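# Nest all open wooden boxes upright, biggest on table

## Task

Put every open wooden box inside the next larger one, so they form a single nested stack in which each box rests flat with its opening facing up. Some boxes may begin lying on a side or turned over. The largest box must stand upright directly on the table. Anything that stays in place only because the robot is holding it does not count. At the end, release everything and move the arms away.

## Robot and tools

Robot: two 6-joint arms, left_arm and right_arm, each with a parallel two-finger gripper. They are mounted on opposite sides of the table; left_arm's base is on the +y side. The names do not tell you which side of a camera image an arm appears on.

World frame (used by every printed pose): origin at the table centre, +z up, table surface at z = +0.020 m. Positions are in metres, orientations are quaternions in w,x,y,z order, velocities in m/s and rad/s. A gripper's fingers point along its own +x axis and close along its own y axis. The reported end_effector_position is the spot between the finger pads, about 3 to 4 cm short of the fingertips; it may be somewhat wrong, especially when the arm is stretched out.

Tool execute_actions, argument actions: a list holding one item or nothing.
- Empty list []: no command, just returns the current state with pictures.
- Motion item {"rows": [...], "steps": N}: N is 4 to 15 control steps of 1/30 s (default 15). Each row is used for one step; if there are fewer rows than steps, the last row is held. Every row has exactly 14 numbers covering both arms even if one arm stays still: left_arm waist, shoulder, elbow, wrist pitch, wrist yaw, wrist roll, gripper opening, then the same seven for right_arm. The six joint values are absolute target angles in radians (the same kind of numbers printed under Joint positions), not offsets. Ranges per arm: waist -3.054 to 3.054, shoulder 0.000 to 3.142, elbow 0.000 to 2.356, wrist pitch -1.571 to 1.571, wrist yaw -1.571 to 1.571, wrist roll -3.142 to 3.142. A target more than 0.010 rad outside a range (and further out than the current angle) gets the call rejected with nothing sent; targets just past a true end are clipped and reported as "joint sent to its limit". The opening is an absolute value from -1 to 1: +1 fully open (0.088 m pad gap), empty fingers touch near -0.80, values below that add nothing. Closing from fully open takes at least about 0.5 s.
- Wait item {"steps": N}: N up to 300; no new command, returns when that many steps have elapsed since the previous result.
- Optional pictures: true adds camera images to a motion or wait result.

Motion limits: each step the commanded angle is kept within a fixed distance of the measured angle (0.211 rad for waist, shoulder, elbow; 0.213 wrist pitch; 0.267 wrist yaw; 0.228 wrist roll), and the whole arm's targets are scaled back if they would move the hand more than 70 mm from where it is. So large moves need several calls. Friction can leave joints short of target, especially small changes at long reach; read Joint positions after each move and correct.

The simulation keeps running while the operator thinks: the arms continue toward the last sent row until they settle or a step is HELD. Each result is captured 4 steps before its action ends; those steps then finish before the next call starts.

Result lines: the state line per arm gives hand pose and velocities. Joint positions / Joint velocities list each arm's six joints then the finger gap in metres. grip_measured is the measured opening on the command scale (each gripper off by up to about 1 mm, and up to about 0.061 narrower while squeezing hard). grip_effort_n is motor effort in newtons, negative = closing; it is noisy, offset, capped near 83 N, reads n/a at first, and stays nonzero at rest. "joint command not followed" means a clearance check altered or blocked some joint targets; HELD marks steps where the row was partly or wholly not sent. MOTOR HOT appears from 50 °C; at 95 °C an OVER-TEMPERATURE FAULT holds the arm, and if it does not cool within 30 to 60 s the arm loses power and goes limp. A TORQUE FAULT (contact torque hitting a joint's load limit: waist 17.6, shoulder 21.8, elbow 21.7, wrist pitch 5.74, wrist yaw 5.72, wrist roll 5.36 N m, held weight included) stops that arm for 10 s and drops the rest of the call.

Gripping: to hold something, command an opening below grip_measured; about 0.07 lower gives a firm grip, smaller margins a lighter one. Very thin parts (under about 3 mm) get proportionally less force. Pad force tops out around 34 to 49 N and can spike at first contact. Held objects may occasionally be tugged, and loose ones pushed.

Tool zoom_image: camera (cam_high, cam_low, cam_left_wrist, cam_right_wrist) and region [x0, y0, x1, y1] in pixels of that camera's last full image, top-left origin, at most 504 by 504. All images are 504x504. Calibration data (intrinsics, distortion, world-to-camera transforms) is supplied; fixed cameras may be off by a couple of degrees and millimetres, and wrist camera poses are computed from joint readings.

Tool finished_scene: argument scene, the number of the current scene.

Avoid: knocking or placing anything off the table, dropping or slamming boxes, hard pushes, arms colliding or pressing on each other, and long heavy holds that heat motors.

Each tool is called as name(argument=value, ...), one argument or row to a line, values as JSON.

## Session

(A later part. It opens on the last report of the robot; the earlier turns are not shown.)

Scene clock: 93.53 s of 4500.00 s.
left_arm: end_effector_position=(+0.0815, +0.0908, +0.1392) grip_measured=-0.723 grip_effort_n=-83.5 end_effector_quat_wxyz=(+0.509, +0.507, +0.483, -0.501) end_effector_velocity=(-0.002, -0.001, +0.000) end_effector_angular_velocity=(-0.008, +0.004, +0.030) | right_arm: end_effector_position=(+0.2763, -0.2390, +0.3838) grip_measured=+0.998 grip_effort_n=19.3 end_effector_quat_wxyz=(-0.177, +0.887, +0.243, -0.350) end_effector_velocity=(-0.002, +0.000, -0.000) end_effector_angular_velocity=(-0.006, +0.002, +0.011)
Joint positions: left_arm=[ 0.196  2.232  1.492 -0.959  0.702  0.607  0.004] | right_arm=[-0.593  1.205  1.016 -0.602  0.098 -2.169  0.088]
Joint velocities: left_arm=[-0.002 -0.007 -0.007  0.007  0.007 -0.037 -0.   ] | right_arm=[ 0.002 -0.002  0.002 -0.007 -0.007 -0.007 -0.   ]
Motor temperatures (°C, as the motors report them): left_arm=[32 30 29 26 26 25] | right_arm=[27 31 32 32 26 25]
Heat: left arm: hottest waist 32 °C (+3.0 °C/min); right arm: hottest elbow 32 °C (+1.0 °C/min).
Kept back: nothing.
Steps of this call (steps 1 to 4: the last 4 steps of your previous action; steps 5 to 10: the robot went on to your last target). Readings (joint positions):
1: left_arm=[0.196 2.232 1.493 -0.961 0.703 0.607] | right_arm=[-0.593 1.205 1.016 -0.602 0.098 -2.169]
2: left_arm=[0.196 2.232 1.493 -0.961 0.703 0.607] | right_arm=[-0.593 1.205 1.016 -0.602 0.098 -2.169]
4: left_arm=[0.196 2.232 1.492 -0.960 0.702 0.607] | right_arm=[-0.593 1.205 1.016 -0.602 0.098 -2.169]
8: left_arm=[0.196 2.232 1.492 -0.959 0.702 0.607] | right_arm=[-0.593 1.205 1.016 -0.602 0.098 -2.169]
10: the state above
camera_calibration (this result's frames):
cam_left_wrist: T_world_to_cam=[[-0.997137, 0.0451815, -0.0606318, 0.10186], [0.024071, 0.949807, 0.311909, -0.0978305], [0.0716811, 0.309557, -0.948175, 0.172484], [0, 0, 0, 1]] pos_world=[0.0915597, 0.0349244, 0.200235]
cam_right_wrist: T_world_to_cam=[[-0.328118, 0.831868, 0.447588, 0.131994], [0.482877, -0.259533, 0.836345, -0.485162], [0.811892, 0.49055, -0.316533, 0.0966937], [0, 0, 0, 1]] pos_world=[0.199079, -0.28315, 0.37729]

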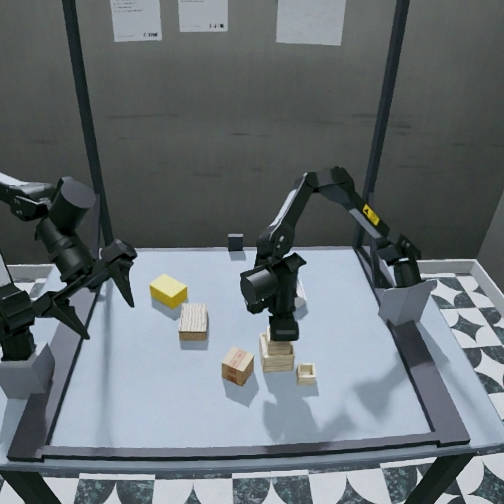

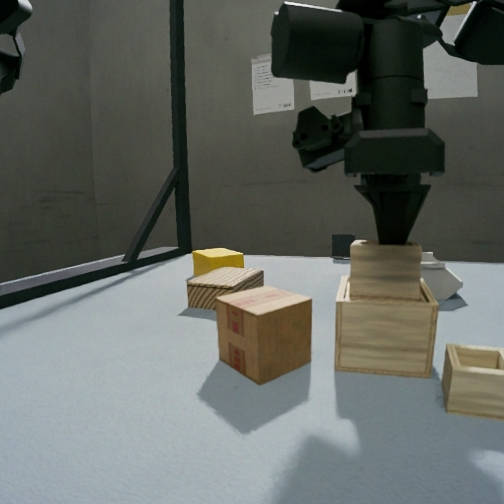

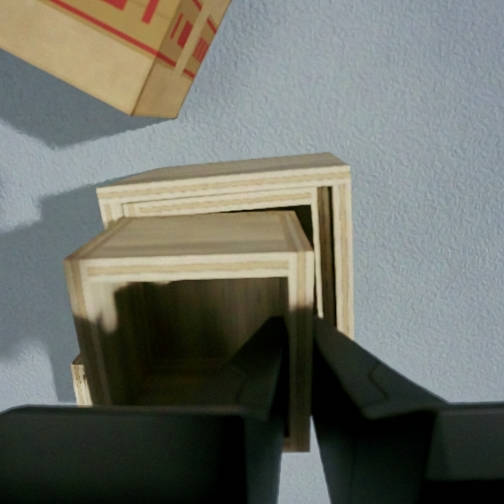

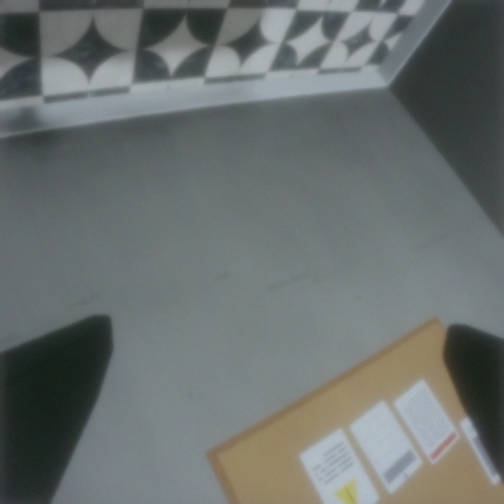

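execute_actions(
  actions=[
    {"rows":[[0.20,2.215,1.52,-1.02,0.713,0.61,-1,-0.593,1.2,1.0,-0.6,0.1,-2.169,1]],"steps":15},
  ],
)

execute_actions(
  actions=[
    {"steps":10},
  ],
  pictures=true,
)

Scene clock: 94.00 s of 4500.00 s.
left_arm: end_effector_position=(+0.0740, +0.0920, +0.1429) grip_measured=-0.723 grip_effort_n=-83.5 end_effector_quat_wxyz=(+0.504, +0.501, +0.498, -0.497) end_effector_velocity=(-0.004, -0.003, +0.005) end_effector_angular_velocity=(+0.010, -0.002, +0.025) | right_arm: end_effector_position=(+0.2763, -0.2390, +0.3838) grip_measured=+0.998 grip_effort_n=19.3 end_effector_quat_wxyz=(-0.177, +0.887, +0.243, -0.350) end_effector_velocity=(+0.001, -0.003, -0.001) end_effector_angular_velocity=(-0.011, -0.005, -0.006)
Joint positions: left_arm=[ 0.194  2.228  1.51  -1.014  0.71   0.607  0.004] | right_arm=[-0.593  1.205  1.016 -0.602  0.098 -2.169  0.088]
Joint velocities: left_arm=[-0.002 -0.002  0.027 -0.037 -0.007 -0.022  0.   ] | right_arm=[-0.002 -0.002 -0.002 -0.007  0.007 -0.007 -0.   ]
Motor temperatures (°C, as the motors report them): left_arm=[32 30 29 26 26 25] | right_arm=[27 31 32 32 26 25]
Heat: left arm: hottest waist 32 °C (+3.0 °C/min); right arm: hottest elbow 32 °C (+1.0 °C/min).
Steps of this call (steps 1 to 3: the robot went on to your last target; steps 4 to 14: the first 11 steps of this action). Readings (joint positions):
4: left_arm=[0.196 2.230 1.493 -0.963 0.702 0.607] | right_arm=[-0.593 1.205 1.016 -0.602 0.098 -2.169]
5: left_arm=[0.198 2.229 1.498 -0.972 0.703 0.607] | right_arm=[-0.593 1.205 1.016 -0.602 0.098 -2.169]
7: left_arm=[0.197 2.228 1.504 -0.991 0.710 0.607] | right_arm=[-0.593 1.205 1.016 -0.602 0.098 -2.169]
11: left_arm=[0.194 2.228 1.506 -1.010 0.710 0.607] | right_arm=[-0.593 1.205 1.016 -0.602 0.098 -2.169]
14: the state above

Scene clock: 94.33 s of 4500.00 s.
left_arm: end_effector_position=(+0.0736, +0.0920, +0.1432) grip_measured=-0.723 grip_effort_n=-83.5 end_effector_quat_wxyz=(+0.504, +0.500, +0.499, -0.496) end_effector_velocity=(-0.003, +0.004, -0.000) end_effector_angular_velocity=(+0.019, +0.004, +0.020) | right_arm: end_effector_position=(+0.2763, -0.2390, +0.3838) grip_measured=+0.998 grip_effort_n=19.8 end_effector_quat_wxyz=(-0.177, +0.887, +0.243, -0.350) end_effector_velocity=(-0.001, +0.000, +0.002) end_effector_angular_velocity=(+0.007, -0.006, +0.010)
Joint positions: left_arm=[ 0.194  2.228  1.512 -1.018  0.71   0.607  0.004] | right_arm=[-0.593  1.205  1.016 -0.602  0.098 -2.169  0.088]
Joint velocities: left_arm=[-0.002 -0.002 -0.002 -0.022 -0.007 -0.007 -0.   ] | right_arm=[-0.002 -0.007 -0.002  0.007 -0.007 -0.007  0.   ]
Motor temperatures (°C, as the motors report them): left_arm=[32 30 29 26 26 25] | right_arm=[27 31 32 32 26 25]
Heat: left arm: hottest waist 32 °C (+3.0 °C/min); right arm: hottest elbow 32 °C (+1.0 °C/min).
Kept back: nothing.
Steps of this call (steps 1 to 4: the last 4 steps of your previous action; steps 5 to 10: the robot went on to your last target). Readings (joint positions):
1: left_arm=[0.194 2.228 1.511 -1.015 0.710 0.607] | right_arm=[-0.593 1.205 1.016 -0.602 0.098 -2.169]
2: left_arm=[0.194 2.228 1.511 -1.016 0.710 0.607] | right_arm=[-0.593 1.205 1.016 -0.602 0.098 -2.169]
4: left_arm=[0.194 2.228 1.511 -1.017 0.710 0.607] | right_arm=[-0.593 1.205 1.016 -0.602 0.098 -2.169]
8: left_arm=[0.194 2.228 1.511 -1.018 0.710 0.607] | right_arm=[-0.593 1.205 1.016 -0.602 0.098 -2.169]
10: the state above
camera_calibration (this result's frames):
cam_left_wrist: T_world_to_cam=[[-0.998976, 0.0248862, -0.0377756, 0.0929637], [0.0111044, 0.94443, 0.328525, -0.101002], [0.0438521, 0.327769, -0.94374, 0.176184], [0, 0, 0, 1]] pos_world=[0.0862641, 0.0353282, 0.202965]
cam_right_wrist: T_world_to_cam=[[-0.328118, 0.831868, 0.447588, 0.131994], [0.482877, -0.259533, 0.836345, -0.485162], [0.811892, 0.49055, -0.316533, 0.0966937], [0, 0, 0, 1]] pos_world=[0.199079, -0.28315, 0.37729]

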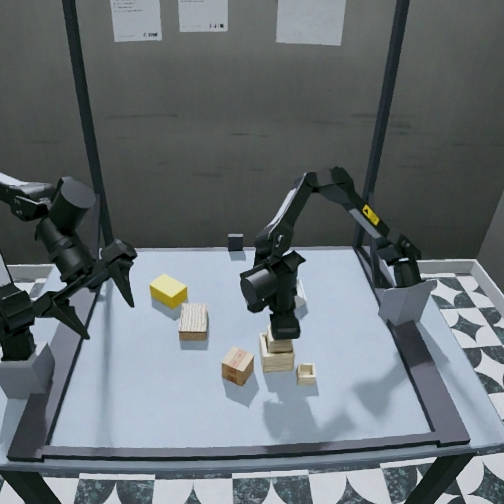

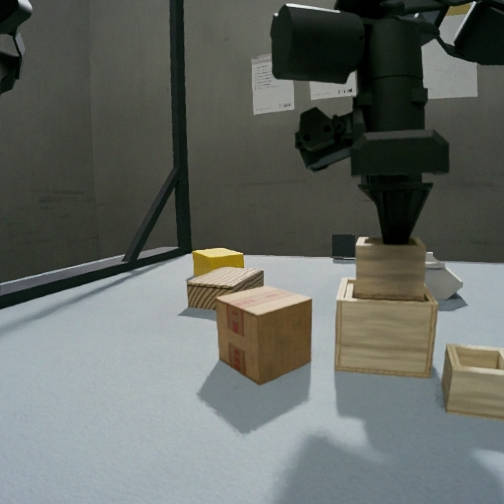

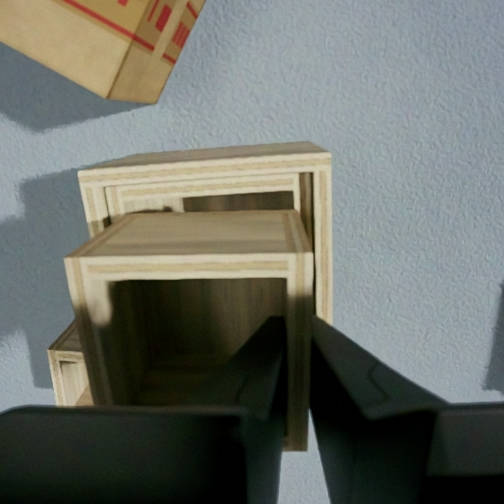

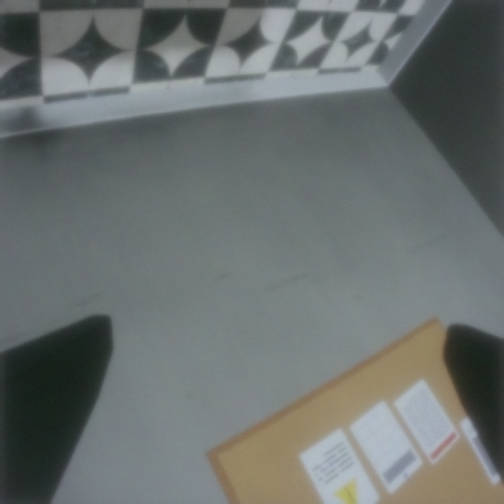

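execute_actions(
  actions=[
    {"rows":[[0.204,2.242,1.518,-1.018,0.713,0.61,-1,-0.593,1.2,1.0,-0.6,0.1,-2.169,1]],"steps":15},
  ],
)

execute_actions(
  actions=[
    {"steps":10},
  ],
  pictures=true,
)

Scene clock: 94.80 s of 4500.00 s.
left_arm: end_effector_position=(+0.0751, +0.0927, +0.1436) grip_measured=-0.723 grip_effort_n=-83.5 end_effector_quat_wxyz=(+0.505, +0.499, +0.500, -0.496) end_effector_velocity=(+0.005, +0.002, -0.003) end_effector_angular_velocity=(+0.007, -0.003, -0.001) | right_arm: end_effector_position=(+0.2763, -0.2390, +0.3838) grip_measured=+0.998 grip_effort_n=18.8 end_effector_quat_wxyz=(-0.177, +0.887, +0.243, -0.350) end_effector_velocity=(+0.001, -0.003, -0.003) end_effector_angular_velocity=(-0.015, -0.002, -0.007)
Joint positions: left_arm=[ 0.198  2.23   1.512 -1.018  0.71   0.607  0.004] | right_arm=[-0.593  1.205  1.016 -0.602  0.098 -2.169  0.088]
Joint velocities: left_arm=[ 0.002  0.012 -0.002  0.007 -0.007  0.007 -0.   ] | right_arm=[-0.002 -0.002 -0.007 -0.007  0.007 -0.007 -0.   ]
Motor temperatures (°C, as the motors report them): left_arm=[32 30 29 26 26 25] | right_arm=[27 31 32 32 26 25]
Heat: left arm: hottest waist 32 °C (+3.0 °C/min); right arm: hottest elbow 32 °C (+1.0 °C/min).
Steps of this call (steps 1 to 3: the robot went on to your last target; steps 4 to 14: the first 11 steps of this action). Readings (joint positions):
4: left_arm=[0.194 2.228 1.512 -1.018 0.710 0.607] | right_arm=[-0.593 1.205 1.016 -0.602 0.098 -2.169]
5: left_arm=[0.194 2.228 1.512 -1.018 0.710 0.607] | right_arm=[-0.593 1.205 1.016 -0.602 0.098 -2.169]
7: left_arm=[0.196 2.228 1.512 -1.018 0.710 0.607] | right_arm=[-0.593 1.205 1.016 -0.602 0.098 -2.169]
11: left_arm=[0.198 2.229 1.512 -1.018 0.710 0.607] | right_arm=[-0.593 1.205 1.016 -0.602 0.098 -2.169]
14: the state above

Scene clock: 95.13 s of 4500.00 s.
left_arm: end_effector_position=(+0.0753, +0.0929, +0.1432) grip_measured=-0.723 grip_effort_n=-83.5 end_effector_quat_wxyz=(+0.505, +0.499, +0.500, -0.495) end_effector_velocity=(-0.003, +0.004, -0.000) end_effector_angular_velocity=(+0.019, +0.004, +0.005) | right_arm: end_effector_position=(+0.2763, -0.2390, +0.3838) grip_measured=+0.998 grip_effort_n=19.3 end_effector_quat_wxyz=(-0.177, +0.887, +0.243, -0.350) end_effector_velocity=(-0.003, -0.001, -0.001) end_effector_angular_velocity=(-0.006, +0.002, +0.011)
Joint positions: left_arm=[ 0.198  2.231  1.512 -1.018  0.71   0.607  0.004] | right_arm=[-0.593  1.205  1.016 -0.602  0.098 -2.169  0.088]
Joint velocities: left_arm=[-0.002 -0.002 -0.002 -0.022 -0.007  0.007 -0.   ] | right_arm=[ 0.002 -0.007 -0.002 -0.007 -0.007 -0.007 -0.   ]
Motor temperatures (°C, as the motors report them): left_arm=[32 30 29 26 26 25] | right_arm=[27 31 32 32 26 25]
Heat: left arm: hottest waist 32 °C (+4.1 °C/min); right arm: hottest elbow 32 °C (+1.0 °C/min).
Kept back: nothing.
Steps of this call (steps 1 to 4: the last 4 steps of your previous action; steps 5 to 10: the robot went on to your last target). Readings (joint positions):
1: left_arm=[0.198 2.231 1.512 -1.018 0.710 0.607] | right_arm=[-0.593 1.205 1.016 -0.602 0.098 -2.169]
2: left_arm=[0.198 2.231 1.512 -1.018 0.710 0.607] | right_arm=[-0.593 1.205 1.016 -0.602 0.098 -2.169]
4: left_arm=[0.198 2.231 1.512 -1.018 0.710 0.607] | right_arm=[-0.593 1.205 1.016 -0.602 0.098 -2.169]
8: left_arm=[0.198 2.231 1.512 -1.018 0.710 0.607] | right_arm=[-0.593 1.205 1.016 -0.602 0.098 -2.169]
10: the state above
camera_calibration (this result's frames):
cam_left_wrist: T_world_to_cam=[[-0.999113, 0.0197921, -0.0371754, 0.0950206], [0.00649791, 0.944568, 0.328251, -0.101466], [0.0416115, 0.327718, -0.943859, 0.176063], [0, 0, 0, 1]] pos_world=[0.0882694, 0.036262, 0.203017]
cam_right_wrist: T_world_to_cam=[[-0.328118, 0.831868, 0.447588, 0.131994], [0.482877, -0.259533, 0.836345, -0.485162], [0.811892, 0.49055, -0.316533, 0.0966937], [0, 0, 0, 1]] pos_world=[0.199079, -0.28315, 0.37729]

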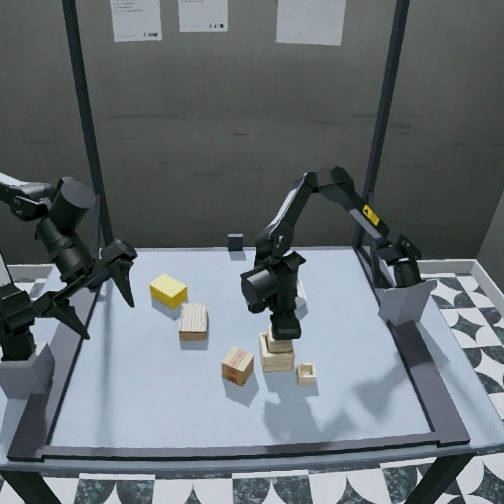

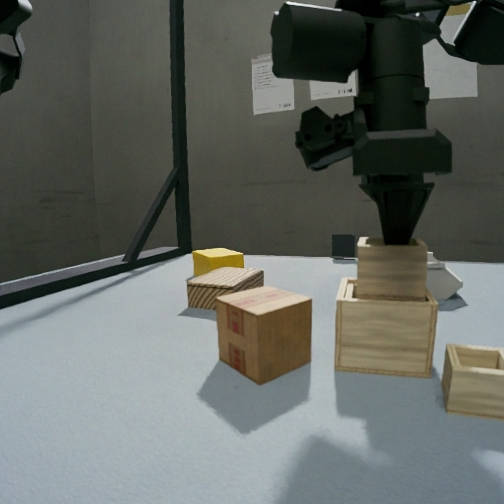

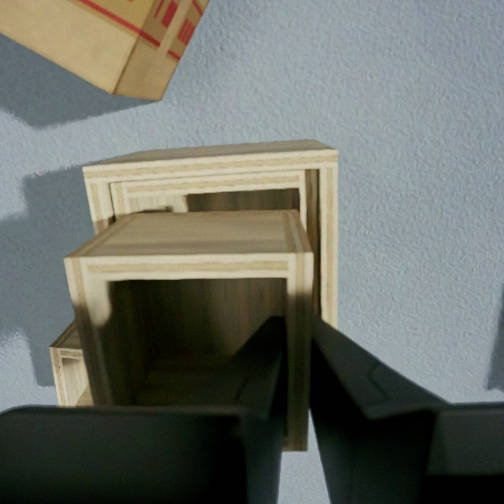

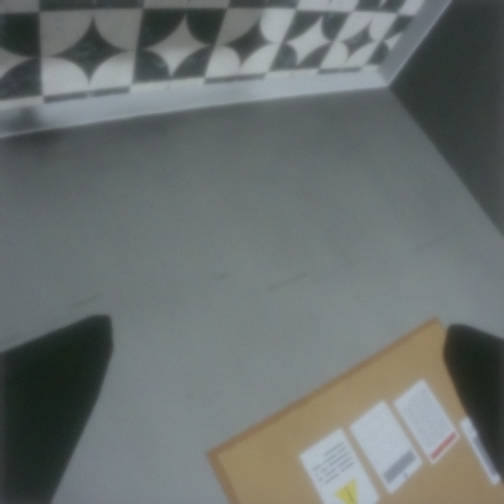

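execute_actions(
  actions=[
    {"rows":[[0.192,2.247,1.537,-1.03,0.71,0.607,-1,-0.593,1.2,1.0,-0.6,0.1,-2.169,1]],"steps":15},
  ],
)

execute_actions(
  actions=[
    {"steps":10},
  ],
  pictures=true,
)

Scene clock: 95.77 s of 4500.00 s.
left_arm: end_effector_position=(+0.0736, +0.0897, +0.1432) grip_measured=-0.723 grip_effort_n=-83.5 end_effector_quat_wxyz=(+0.503, +0.501, +0.500, -0.496) end_effector_velocity=(-0.003, +0.003, -0.002) end_effector_angular_velocity=(+0.022, +0.005, +0.016) | right_arm: end_effector_position=(+0.2763, -0.2390, +0.3838) grip_measured=+0.998 grip_effort_n=19.3 end_effector_quat_wxyz=(-0.177, +0.887, +0.243, -0.350) end_effector_velocity=(-0.002, +0.000, -0.002) end_effector_angular_velocity=(-0.016, +0.005, +0.025)
Joint positions: left_arm=[ 0.191  2.236  1.528 -1.028  0.71   0.607  0.004] | right_arm=[-0.593  1.205  1.016 -0.602  0.098 -2.169  0.088]
Joint velocities: left_arm=[-0.007  0.002  0.002 -0.022 -0.007 -0.007  0.   ] | right_arm=[-0.002 -0.002 -0.002 -0.007 -0.022 -0.022  0.   ]
Motor temperatures (°C, as the motors report them): left_arm=[32 30 29 26 26 25] | right_arm=[27 31 32 32 26 25]
Heat: left arm: hottest waist 32 °C (+4.0 °C/min); right arm: hottest elbow 32 °C (+1.0 °C/min).
Steps of this call (steps 1 to 8: the robot went on to your last target; steps 9 to 19: the first 11 steps of this action). Readings (joint positions):
9: left_arm=[0.198 2.232 1.513 -1.019 0.710 0.607] | right_arm=[-0.593 1.205 1.016 -0.602 0.098 -2.169]
10: left_arm=[0.197 2.233 1.516 -1.021 0.710 0.607] | right_arm=[-0.593 1.205 1.016 -0.602 0.098 -2.169]
12: left_arm=[0.196 2.235 1.522 -1.024 0.710 0.607] | right_arm=[-0.593 1.205 1.016 -0.602 0.098 -2.169]
16: left_arm=[0.192 2.236 1.527 -1.027 0.710 0.607] | right_arm=[-0.593 1.205 1.016 -0.602 0.098 -2.169]
19: the state above

Scene clock: 96.10 s of 4500.00 s.
left_arm: end_effector_position=(+0.0737, +0.0897, +0.1431) grip_measured=-0.723 grip_effort_n=-83.5 end_effector_quat_wxyz=(+0.503, +0.501, +0.500, -0.496) end_effector_velocity=(-0.001, -0.002, -0.000) end_effector_angular_velocity=(-0.007, +0.003, -0.014) | right_arm: end_effector_position=(+0.2763, -0.2390, +0.3838) grip_measured=+0.998 grip_effort_n=19.3 end_effector_quat_wxyz=(-0.177, +0.887, +0.243, -0.350) end_effector_velocity=(-0.004, -0.001, -0.005) end_effector_angular_velocity=(-0.020, +0.020, +0.018)
Joint positions: left_arm=[ 0.191  2.237  1.529 -1.029  0.71   0.607  0.004] | right_arm=[-0.593  1.205  1.016 -0.602  0.098 -2.169  0.088]
Joint velocities: left_arm=[-0.002 -0.002 -0.002  0.007  0.007  0.007  0.   ] | right_arm=[ 0.002 -0.002 -0.002 -0.022 -0.022 -0.007  0.   ]
Motor temperatures (°C, as the motors report them): left_arm=[32 30 29 26 26 25] | right_arm=[27 31 32 32 26 25]
Heat: left arm: hottest waist 32 °C (+3.0 °C/min); right arm: hottest elbow 32 °C (+1.0 °C/min).
Kept back: nothing.
Steps of this call (steps 1 to 4: the last 4 steps of your previous action; steps 5 to 10: the robot went on to your last target). Readings (joint positions):
1: left_arm=[0.191 2.236 1.528 -1.028 0.710 0.607] | right_arm=[-0.593 1.205 1.016 -0.602 0.098 -2.169]
2: left_arm=[0.191 2.236 1.528 -1.028 0.710 0.607] | right_arm=[-0.593 1.205 1.016 -0.602 0.098 -2.169]
4: left_arm=[0.191 2.237 1.528 -1.028 0.710 0.607] | right_arm=[-0.593 1.205 1.016 -0.602 0.098 -2.169]
8: left_arm=[0.191 2.237 1.529 -1.029 0.710 0.607] | right_arm=[-0.593 1.205 1.016 -0.602 0.098 -2.169]
10: the state above
camera_calibration (this result's frames):
cam_left_wrist: T_world_to_cam=[[-0.999037, 0.0252374, -0.0358983, 0.0927792], [0.0119138, 0.943334, 0.331632, -0.0992259], [0.0422336, 0.330885, -0.942726, 0.176564], [0, 0, 0, 1]] pos_world=[0.0864151, 0.0328392, 0.202689]
cam_right_wrist: T_world_to_cam=[[-0.328118, 0.831868, 0.447588, 0.131994], [0.482877, -0.259533, 0.836345, -0.485162], [0.811892, 0.49055, -0.316533, 0.0966937], [0, 0, 0, 1]] pos_world=[0.199079, -0.28315, 0.37729]

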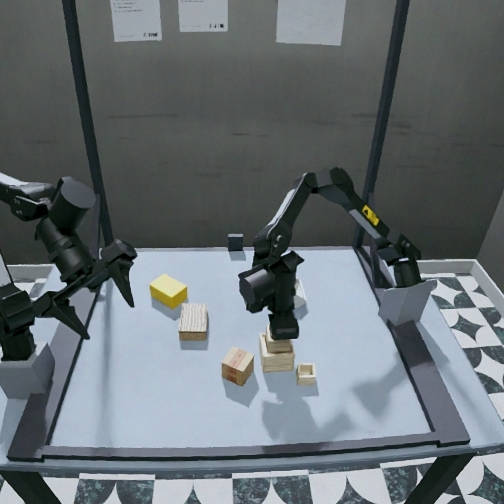

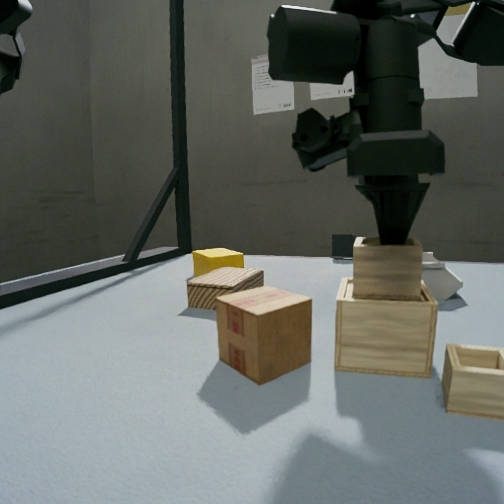

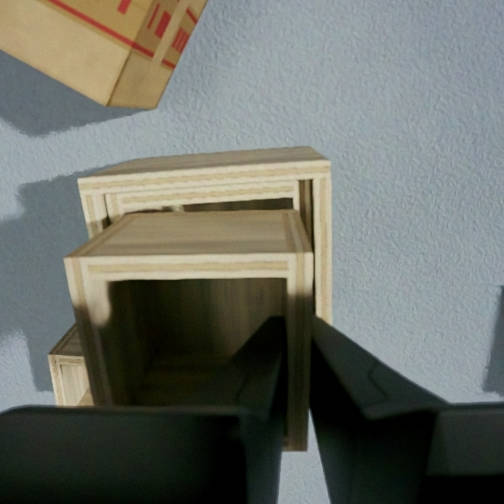

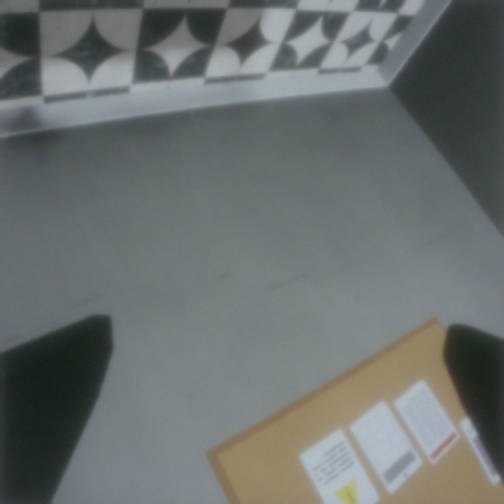

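execute_actions(
  actions=[
    {"rows":[[0.17,2.252,1.488,-0.965,0.71,0.607,-1,-0.593,1.2,1.0,-0.6,0.1,-2.169,1]],"steps":15},
  ],
)

execute_actions(
  actions=[
    {"steps":10},
  ],
  pictures=true,
)

Scene clock: 96.60 s of 4500.00 s.
left_arm: end_effector_position=(+0.0764, +0.0893, +0.1365) grip_measured=-0.723 grip_effort_n=-83.5 end_effector_quat_wxyz=(+0.502, +0.505, +0.490, -0.502) end_effector_velocity=(+0.005, +0.002, -0.001) end_effector_angular_velocity=(-0.003, -0.028, +0.010) | right_arm: end_effector_position=(+0.2763, -0.2390, +0.3838) grip_measured=+0.998 grip_effort_n=19.3 end_effector_quat_wxyz=(-0.177, +0.887, +0.243, -0.350) end_effector_velocity=(+0.002, -0.005, -0.003) end_effector_angular_velocity=(-0.021, +0.003, -0.014)
Joint positions: left_arm=[ 0.184  2.238  1.503 -0.978  0.711  0.607  0.004] | right_arm=[-0.593  1.205  1.016 -0.602  0.098 -2.169  0.088]
Joint velocities: left_arm=[ 0.002 -0.007 -0.022  0.037 -0.022 -0.022 -0.   ] | right_arm=[-0.007 -0.002 -0.002 -0.022  0.007 -0.007  0.   ]
Motor temperatures (°C, as the motors report them): left_arm=[32 30 29 26 26 25] | right_arm=[27 31 32 32 26 25]
Heat: left arm: hottest waist 32 °C (+3.0 °C/min); right arm: hottest elbow 32 °C (+1.0 °C/min).
Steps of this call (steps 1 to 4: the robot went on to your last target; steps 5 to 15: the first 11 steps of this action). Readings (joint positions):
5: left_arm=[0.191 2.237 1.527 -1.025 0.710 0.607] | right_arm=[-0.593 1.205 1.016 -0.602 0.098 -2.169]
6: left_arm=[0.189 2.237 1.521 -1.010 0.710 0.607] | right_arm=[-0.593 1.205 1.016 -0.602 0.098 -2.169]
8: left_arm=[0.183 2.238 1.512 -0.993 0.709 0.607] | right_arm=[-0.593 1.205 1.016 -0.602 0.098 -2.169]
12: left_arm=[0.184 2.238 1.506 -0.980 0.710 0.607] | right_arm=[-0.593 1.205 1.016 -0.602 0.098 -2.169]
15: the state above

Scene clock: 96.93 s of 4500.00 s.
left_arm: end_effector_position=(+0.0766, +0.0894, +0.1363) grip_measured=-0.723 grip_effort_n=-83.5 end_effector_quat_wxyz=(+0.502, +0.505, +0.490, -0.503) end_effector_velocity=(+0.001, +0.005, -0.001) end_effector_angular_velocity=(+0.021, -0.012, +0.014) | right_arm: end_effector_position=(+0.2763, -0.2390, +0.3838) grip_measured=+0.998 grip_effort_n=19.3 end_effector_quat_wxyz=(-0.177, +0.887, +0.243, -0.350) end_effector_velocity=(-0.000, -0.003, +0.000) end_effector_angular_velocity=(-0.003, +0.002, +0.002)
Joint positions: left_arm=[ 0.184  2.238  1.501 -0.975  0.712  0.607  0.004] | right_arm=[-0.593  1.205  1.016 -0.602  0.098 -2.169  0.088]
Joint velocities: left_arm=[-0.002 -0.002 -0.007 -0.007 -0.022 -0.007 -0.   ] | right_arm=[-0.007 -0.007 -0.002 -0.007 -0.007 -0.007  0.   ]
Motor temperatures (°C, as the motors report them): left_arm=[32 30 29 26 26 25] | right_arm=[27 31 32 32 26 25]
Heat: left arm: hottest waist 32 °C (+3.0 °C/min); right arm: hottest elbow 32 °C (+1.0 °C/min).
Kept back: nothing.
Steps of this call (steps 1 to 4: the last 4 steps of your previous action; steps 5 to 10: the robot went on to your last target). Readings (joint positions):
1: left_arm=[0.184 2.238 1.503 -0.977 0.711 0.607] | right_arm=[-0.593 1.205 1.016 -0.602 0.098 -2.169]
2: left_arm=[0.184 2.238 1.503 -0.977 0.711 0.607] | right_arm=[-0.593 1.205 1.016 -0.602 0.098 -2.169]
4: left_arm=[0.184 2.238 1.502 -0.976 0.712 0.607] | right_arm=[-0.593 1.205 1.016 -0.602 0.098 -2.169]
8: left_arm=[0.184 2.238 1.502 -0.976 0.712 0.607] | right_arm=[-0.593 1.205 1.016 -0.602 0.098 -2.169]
10: the state above
camera_calibration (this result's frames):
cam_left_wrist: T_world_to_cam=[[-0.997967, 0.0463881, -0.0437129, 0.0945121], [0.0300032, 0.946962, 0.319943, -0.0968129], [0.056236, 0.317981, -0.946428, 0.170668], [0, 0, 0, 1]] pos_world=[0.0876269, 0.0330246, 0.196631]
cam_right_wrist: T_world_to_cam=[[-0.328118, 0.831868, 0.447588, 0.131994], [0.482877, -0.259533, 0.836345, -0.485162], [0.811892, 0.49055, -0.316533, 0.0966937], [0, 0, 0, 1]] pos_world=[0.199079, -0.28315, 0.37729]

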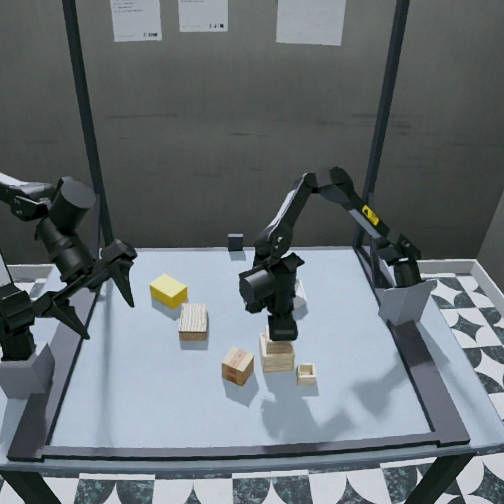

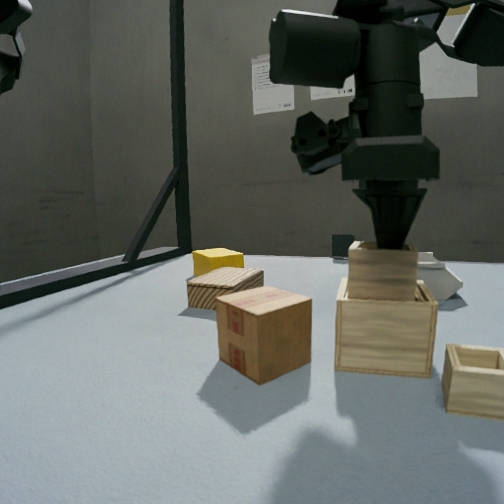

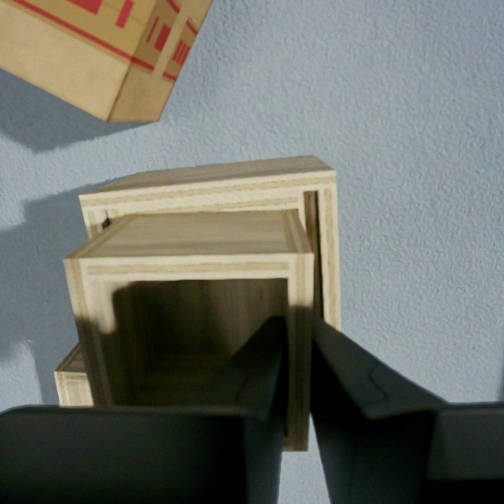

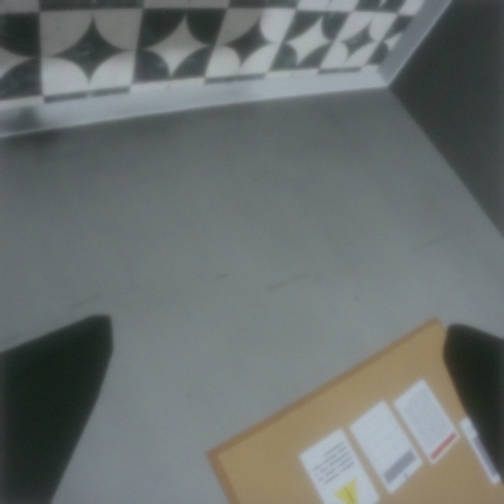

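execute_actions(
  actions=[
    {"rows":[[0.2,2.236,1.526,-1.028,0.71,0.607,-1,-0.593,1.2,1.0,-0.6,0.1,-2.169,1]],"steps":15},
  ],
)

execute_actions(
  actions=[
    {"steps":10},
  ],
  pictures=true,
)

Scene clock: 97.47 s of 4500.00 s.
left_arm: end_effector_position=(+0.0737, +0.0924, +0.1412) grip_measured=-0.723 grip_effort_n=-83.5 end_effector_quat_wxyz=(+0.502, +0.499, +0.503, -0.496) end_effector_velocity=(+0.003, -0.002, +0.009) end_effector_angular_velocity=(-0.008, -0.011, +0.033) | right_arm: end_effector_position=(+0.2763, -0.2390, +0.3838) grip_measured=+0.998 grip_effort_n=19.3 end_effector_quat_wxyz=(-0.177, +0.887, +0.243, -0.350) end_effector_velocity=(-0.001, -0.001, -0.002) end_effector_angular_velocity=(-0.009, +0.004, +0.006)
Joint positions: left_arm=[ 0.192  2.236  1.516 -1.023  0.712  0.607  0.004] | right_arm=[-0.593  1.205  1.016 -0.602  0.098 -2.169  0.088]
Joint velocities: left_arm=[ 0.017 -0.002  0.022 -0.022 -0.007 -0.022 -0.   ] | right_arm=[-0.002 -0.002 -0.002 -0.007 -0.007 -0.007 -0.   ]
Motor temperatures (°C, as the motors report them): left_arm=[32 30 29 26 26 25] | right_arm=[27 31 32 32 26 25]
Heat: left arm: hottest waist 32 °C (+3.0 °C/min); right arm: hottest elbow 32 °C (+1.0 °C/min).
Steps of this call (steps 1 to 5: the robot went on to your last target; steps 6 to 16: the first 11 steps of this action). Readings (joint positions):
6: left_arm=[0.185 2.236 1.503 -0.977 0.712 0.607] | right_arm=[-0.593 1.205 1.016 -0.602 0.098 -2.169]
7: left_arm=[0.186 2.236 1.507 -0.983 0.712 0.607] | right_arm=[-0.593 1.205 1.016 -0.602 0.098 -2.169]
9: left_arm=[0.189 2.236 1.511 -1.001 0.712 0.607] | right_arm=[-0.593 1.205 1.016 -0.602 0.098 -2.169]
13: left_arm=[0.191 2.236 1.513 -1.018 0.712 0.607] | right_arm=[-0.593 1.205 1.016 -0.602 0.098 -2.169]
16: the state above

Scene clock: 97.80 s of 4500.00 s.
left_arm: end_effector_position=(+0.0739, +0.0925, +0.1420) grip_measured=-0.723 grip_effort_n=-83.5 end_effector_quat_wxyz=(+0.503, +0.499, +0.503, -0.495) end_effector_velocity=(+0.000, +0.006, -0.002) end_effector_angular_velocity=(+0.031, -0.006, +0.038) | right_arm: end_effector_position=(+0.2763, -0.2390, +0.3838) grip_measured=+0.998 grip_effort_n=19.3 end_effector_quat_wxyz=(-0.177, +0.887, +0.243, -0.350) end_effector_velocity=(-0.000, -0.002, -0.003) end_effector_angular_velocity=(-0.026, -0.010, +0.005)
Joint positions: left_arm=[ 0.194  2.236  1.518 -1.026  0.712  0.607  0.004] | right_arm=[-0.593  1.205  1.016 -0.602  0.098 -2.169  0.088]
Joint velocities: left_arm=[-0.002  0.002 -0.002 -0.022 -0.022 -0.022 -0.   ] | right_arm=[ 0.002 -0.002 -0.007 -0.007  0.007 -0.022 -0.   ]
Motor temperatures (°C, as the motors report them): left_arm=[32 30 30 26 26 25] | right_arm=[27 31 32 32 26 25]
Heat: left arm: hottest waist 32 °C (+3.0 °C/min); right arm: hottest elbow 32 °C (+1.0 °C/min).
Kept back: nothing.
Steps of this call (steps 1 to 4: the last 4 steps of your previous action; steps 5 to 10: the robot went on to your last target). Readings (joint positions):
1: left_arm=[0.192 2.236 1.517 -1.024 0.712 0.607] | right_arm=[-0.593 1.205 1.016 -0.602 0.098 -2.169]
2: left_arm=[0.193 2.236 1.517 -1.024 0.712 0.607] | right_arm=[-0.593 1.205 1.016 -0.602 0.098 -2.169]
4: left_arm=[0.193 2.236 1.517 -1.025 0.712 0.607] | right_arm=[-0.593 1.205 1.016 -0.602 0.098 -2.169]
8: left_arm=[0.194 2.236 1.518 -1.026 0.712 0.607] | right_arm=[-0.593 1.205 1.016 -0.602 0.098 -2.169]
10: the state above
camera_calibration (this result's frames):
cam_left_wrist: T_world_to_cam=[[-0.99934, 0.018596, -0.0312042, 0.0928892], [0.00713235, 0.942755, 0.333411, -0.10128], [0.0356181, 0.332969, -0.942265, 0.174808], [0, 0, 0, 1]] pos_world=[0.087324, 0.0355491, 0.201382]
cam_right_wrist: T_world_to_cam=[[-0.328118, 0.831868, 0.447588, 0.131994], [0.482877, -0.259533, 0.836345, -0.485162], [0.811892, 0.49055, -0.316533, 0.0966937], [0, 0, 0, 1]] pos_world=[0.199079, -0.28315, 0.37729]

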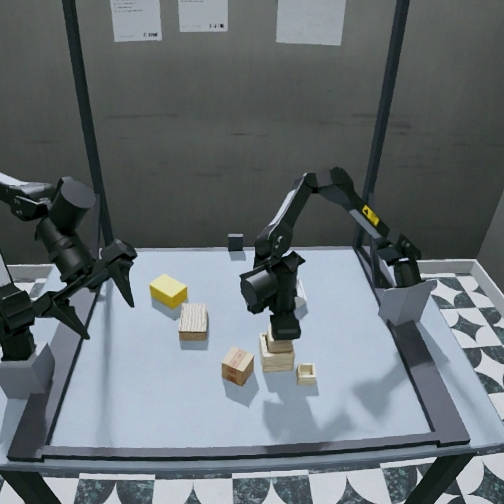

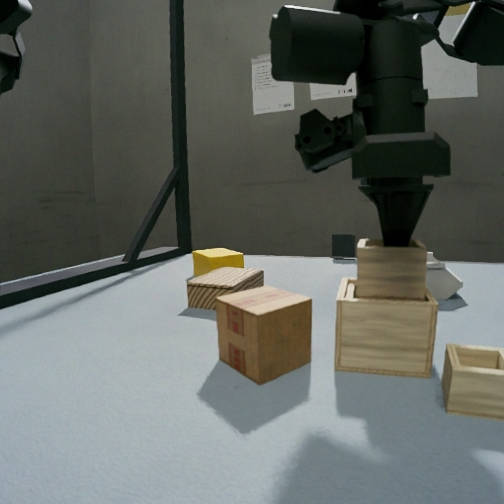

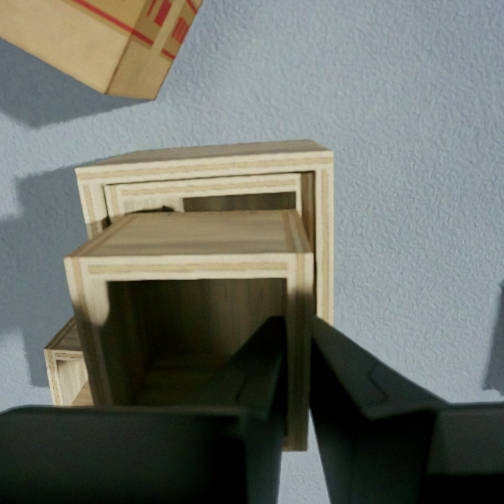

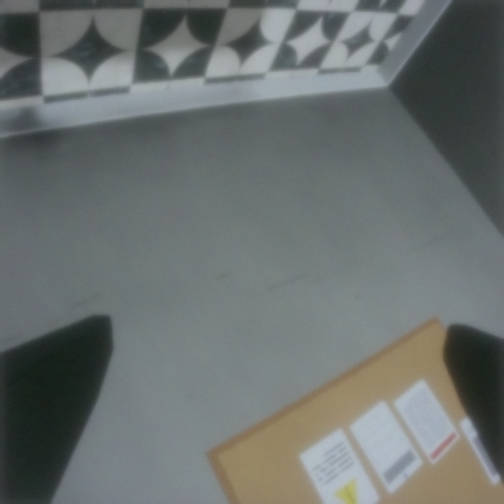

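execute_actions(
  actions=[
    {"rows":[[0.194,2.236,1.518,-1.026,0.712,0.52,-1,-0.593,1.2,1.0,-0.6,0.1,-2.169,1]],"steps":15},
  ],
)

execute_actions(
  actions=[
    {"steps":8},
  ],
  pictures=true,
)

Scene clock: 98.33 s of 4500.00 s.
left_arm: end_effector_position=(+0.0738, +0.0925, +0.1419) grip_measured=-0.723 grip_effort_n=-83.5 end_effector_quat_wxyz=(+0.522, +0.478, +0.523, -0.475) end_effector_velocity=(-0.001, +0.005, -0.000) end_effector_angular_velocity=(+0.028, -0.008, +0.049) | right_arm: end_effector_position=(+0.2763, -0.2390, +0.3838) grip_measured=+0.998 grip_effort_n=18.8 end_effector_quat_wxyz=(-0.177, +0.887, +0.243, -0.350) end_effector_velocity=(-0.003, +0.001, -0.000) end_effector_angular_velocity=(-0.017, -0.007, +0.024)
Joint positions: left_arm=[ 0.193  2.236  1.518 -1.026  0.712  0.528  0.004] | right_arm=[-0.593  1.205  1.016 -0.602  0.098 -2.169  0.088]
Joint velocities: left_arm=[-0.002 -0.002 -0.002 -0.022 -0.022 -0.037 -0.   ] | right_arm=[ 0.007 -0.002  0.002 -0.007 -0.007 -0.022 -0.   ]
Motor temperatures (°C, as the motors report them): left_arm=[32 30 30 26 26 25] | right_arm=[27 31 32 32 26 25]
Heat: left arm: hottest waist 32 °C (+3.0 °C/min); right arm: hottest elbow 32 °C (+1.0 °C/min).
Steps of this call (steps 1 to 5: the robot went on to your last target; steps 6 to 16: the first 11 steps of this action). Readings (joint positions):
6: left_arm=[0.194 2.236 1.518 -1.026 0.712 0.598] | right_arm=[-0.593 1.205 1.016 -0.602 0.098 -2.169]
7: left_arm=[0.194 2.236 1.518 -1.026 0.712 0.580] | right_arm=[-0.593 1.205 1.016 -0.602 0.098 -2.169]
9: left_arm=[0.194 2.236 1.518 -1.026 0.712 0.556] | right_arm=[-0.593 1.205 1.016 -0.602 0.098 -2.169]
13: left_arm=[0.194 2.236 1.518 -1.026 0.712 0.534] | right_arm=[-0.593 1.205 1.016 -0.602 0.098 -2.169]
16: the state above

Scene clock: 98.60 s of 4500.00 s.
left_arm: end_effector_position=(+0.0738, +0.0925, +0.1419) grip_measured=-0.723 grip_effort_n=-83.5 end_effector_quat_wxyz=(+0.523, +0.477, +0.524, -0.474) end_effector_velocity=(+0.000, +0.002, +0.001) end_effector_angular_velocity=(+0.007, -0.003, +0.014) | right_arm: end_effector_position=(+0.2763, -0.2390, +0.3838) grip_measured=+0.998 grip_effort_n=19.3 end_effector_quat_wxyz=(-0.177, +0.887, +0.243, -0.350) end_effector_velocity=(-0.002, +0.002, +0.002) end_effector_angular_velocity=(-0.000, -0.005, +0.030)
Joint positions: left_arm=[ 0.193  2.236  1.518 -1.026  0.712  0.524  0.004] | right_arm=[-0.593  1.205  1.016 -0.602  0.098 -2.169  0.088]
Joint velocities: left_arm=[ 0.002 -0.002 -0.002 -0.007 -0.007 -0.007 -0.   ] | right_arm=[-0.002 -0.002  0.002  0.007 -0.022 -0.022 -0.   ]
Motor temperatures (°C, as the motors report them): left_arm=[32 30 30 26 26 25] | right_arm=[27 31 32 32 26 25]
Heat: left arm: hottest waist 32 °C (+3.0 °C/min); right arm: hottest elbow 32 °C (+1.0 °C/min).
Kept back: nothing.
Steps of this call (steps 1 to 4: the last 4 steps of your previous action; steps 5 to 8: the robot went on to your last target). Readings (joint positions):
1: left_arm=[0.193 2.236 1.518 -1.026 0.712 0.527] | right_arm=[-0.593 1.205 1.016 -0.602 0.098 -2.169]
2: left_arm=[0.193 2.236 1.518 -1.026 0.712 0.526] | right_arm=[-0.593 1.205 1.016 -0.602 0.098 -2.169]
4: left_arm=[0.193 2.236 1.518 -1.026 0.712 0.525] | right_arm=[-0.593 1.205 1.016 -0.602 0.098 -2.169]
8: the state above
camera_calibration (this result's frames):
cam_left_wrist: T_world_to_cam=[[-0.997417, -0.0645757, -0.0314476, 0.100363], [-0.0713754, 0.940078, 0.333405, -0.0951723], [0.00803336, 0.334788, -0.942259, 0.176597], [0, 0, 0, 1]] pos_world=[0.0918922, 0.036828, 0.201287]
cam_right_wrist: T_world_to_cam=[[-0.328118, 0.831868, 0.447588, 0.131994], [0.482877, -0.259533, 0.836345, -0.485162], [0.811892, 0.49055, -0.316533, 0.0966937], [0, 0, 0, 1]] pos_world=[0.199079, -0.28315, 0.37729]

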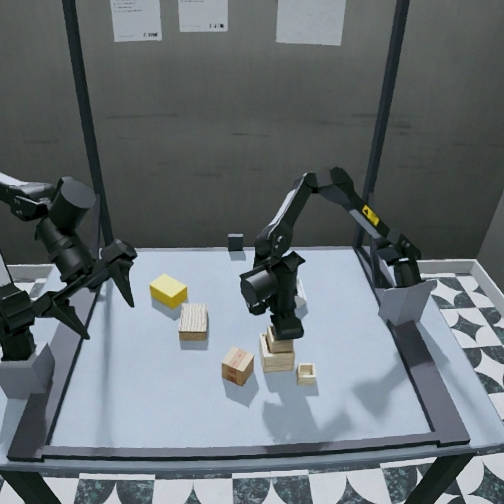

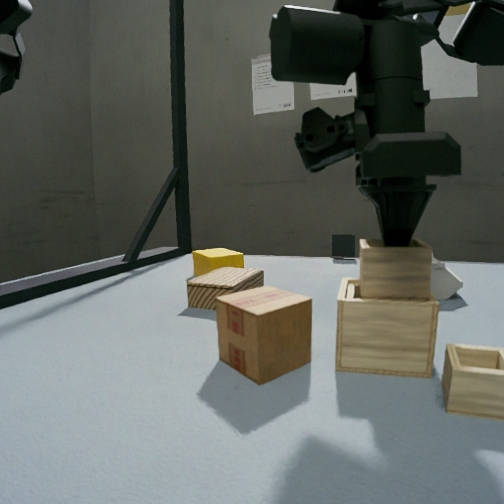

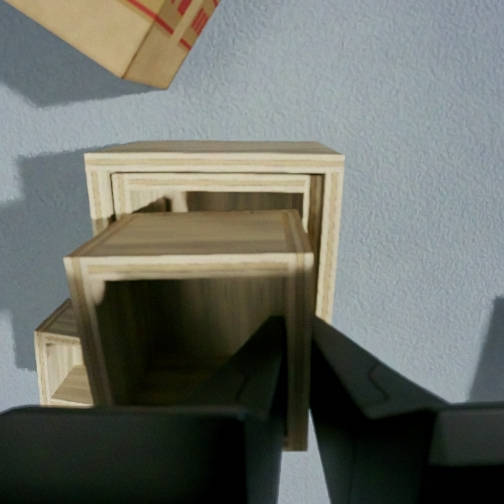

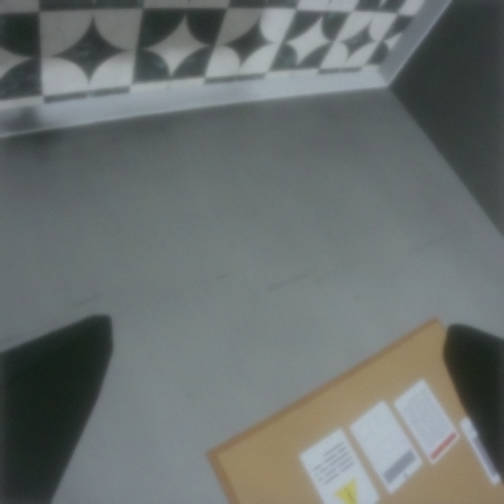

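execute_actions(
  actions=[
    {"rows":[[0.183,2.256,1.548,-1.04,0.712,0.524,-1,-0.593,1.2,1.0,-0.6,0.1,-2.169,1]],"steps":15},
  ],
)

execute_actions(
  actions=[
    {"steps":8},
  ],
  pictures=true,
)

Scene clock: 99.10 s of 4500.00 s.
left_arm: end_effector_position=(+0.0713, +0.0884, +0.1402) grip_measured=-0.723 grip_effort_n=-83.5 end_effector_quat_wxyz=(+0.519, +0.481, +0.524, -0.475) end_effector_velocity=(+0.005, +0.004, -0.005) end_effector_angular_velocity=(+0.036, -0.021, +0.013) | right_arm: end_effector_position=(+0.2763, -0.2390, +0.3838) grip_measured=+0.998 grip_effort_n=19.3 end_effector_quat_wxyz=(-0.177, +0.887, +0.243, -0.350) end_effector_velocity=(-0.001, -0.000, +0.000) end_effector_angular_velocity=(+0.012, +0.005, +0.001)
Joint positions: left_arm=[ 0.181  2.244  1.538 -1.038  0.712  0.523  0.004] | right_arm=[-0.593  1.205  1.016 -0.602  0.098 -2.169  0.088]
Joint velocities: left_arm=[-0.007  0.017  0.007 -0.007 -0.037 -0.007 -0.   ] | right_arm=[-0.002 -0.007 -0.007  0.007 -0.007  0.007 -0.   ]
Motor temperatures (°C, as the motors report them): left_arm=[32 30 30 26 26 25] | right_arm=[27 31 32 32 26 25]
Heat: left arm: hottest waist 32 °C (+3.0 °C/min); right arm: hottest elbow 32 °C (+1.0 °C/min).
Steps of this call (steps 1 to 4: the robot went on to your last target; steps 5 to 15: the first 11 steps of this action). Readings (joint positions):
5: left_arm=[0.193 2.236 1.519 -1.027 0.712 0.523] | right_arm=[-0.593 1.205 1.016 -0.602 0.098 -2.169]
6: left_arm=[0.192 2.238 1.522 -1.030 0.712 0.523] | right_arm=[-0.593 1.205 1.016 -0.602 0.098 -2.169]
8: left_arm=[0.188 2.240 1.529 -1.033 0.712 0.523] | right_arm=[-0.593 1.205 1.016 -0.602 0.098 -2.169]
12: left_arm=[0.182 2.243 1.537 -1.037 0.712 0.523] | right_arm=[-0.593 1.205 1.016 -0.602 0.098 -2.169]
15: the state above

Scene clock: 99.37 s of 4500.00 s.
left_arm: end_effector_position=(+0.0714, +0.0883, +0.1401) grip_measured=-0.723 grip_effort_n=-83.5 end_effector_quat_wxyz=(+0.519, +0.481, +0.524, -0.475) end_effector_velocity=(-0.000, -0.001, +0.001) end_effector_angular_velocity=(-0.004, +0.006, +0.025) | right_arm: end_effector_position=(+0.2763, -0.2390, +0.3838) grip_measured=+0.998 grip_effort_n=19.8 end_effector_quat_wxyz=(-0.177, +0.887, +0.243, -0.350) end_effector_velocity=(-0.000, -0.002, -0.004) end_effector_angular_velocity=(-0.013, +0.007, +0.004)
Joint positions: left_arm=[ 0.181  2.246  1.54  -1.038  0.712  0.523  0.004] | right_arm=[-0.593  1.205  1.016 -0.602  0.098 -2.169  0.088]
Joint velocities: left_arm=[ 0.002  0.002  0.007 -0.007  0.007 -0.022 -0.   ] | right_arm=[-0.002 -0.002 -0.007 -0.007 -0.007 -0.007 -0.   ]
Motor temperatures (°C, as the motors report them): left_arm=[32 30 30 26 26 25] | right_arm=[27 31 32 32 26 25]
Heat: left arm: hottest waist 32 °C (+3.0 °C/min); right arm: hottest elbow 32 °C (+1.0 °C/min).
Kept back: nothing.
Steps of this call (steps 1 to 4: the last 4 steps of your previous action; steps 5 to 8: the robot went on to your last target). Readings (joint positions):
1: left_arm=[0.181 2.245 1.539 -1.038 0.712 0.523] | right_arm=[-0.593 1.205 1.016 -0.602 0.098 -2.169]
2: left_arm=[0.181 2.245 1.539 -1.038 0.712 0.523] | right_arm=[-0.593 1.205 1.016 -0.602 0.098 -2.169]
4: left_arm=[0.181 2.246 1.539 -1.038 0.712 0.523] | right_arm=[-0.593 1.205 1.016 -0.602 0.098 -2.169]
8: the state above
camera_calibration (this result's frames):
cam_left_wrist: T_world_to_cam=[[-0.998008, -0.0559666, -0.0291105, 0.0965614], [-0.0625428, 0.938145, 0.340547, -0.0923313], [0.00825063, 0.341689, -0.939777, 0.175346], [0, 0, 0, 1]] pos_world=[0.0891477, 0.0321104, 0.19904]
cam_right_wrist: T_world_to_cam=[[-0.328118, 0.831868, 0.447588, 0.131994], [0.482877, -0.259533, 0.836345, -0.485162], [0.811892, 0.49055, -0.316533, 0.0966937], [0, 0, 0, 1]] pos_world=[0.199079, -0.28315, 0.37729]

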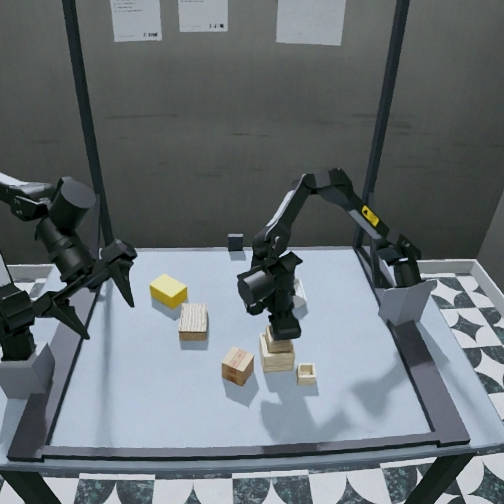

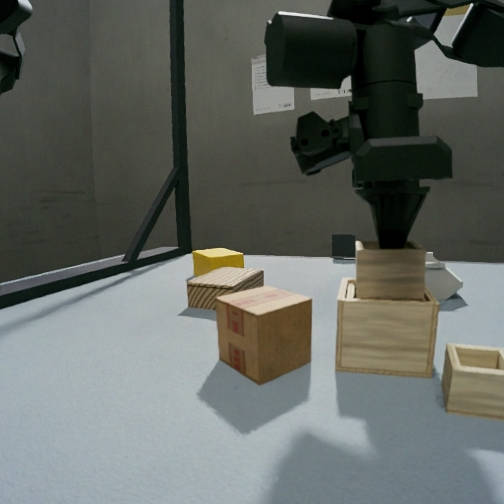

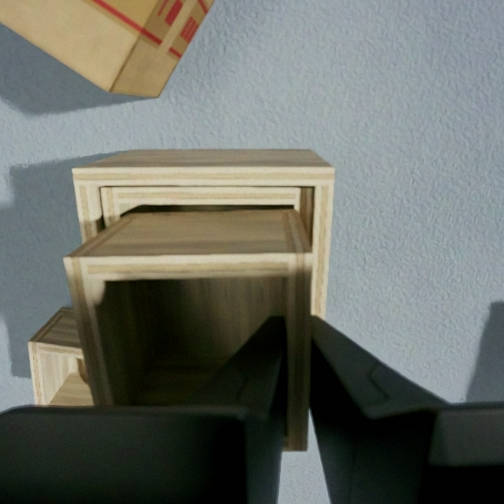

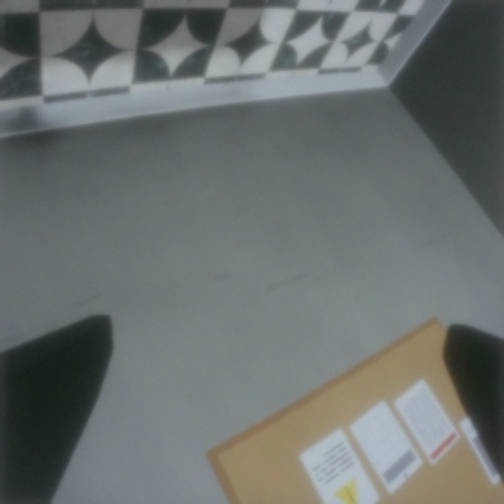

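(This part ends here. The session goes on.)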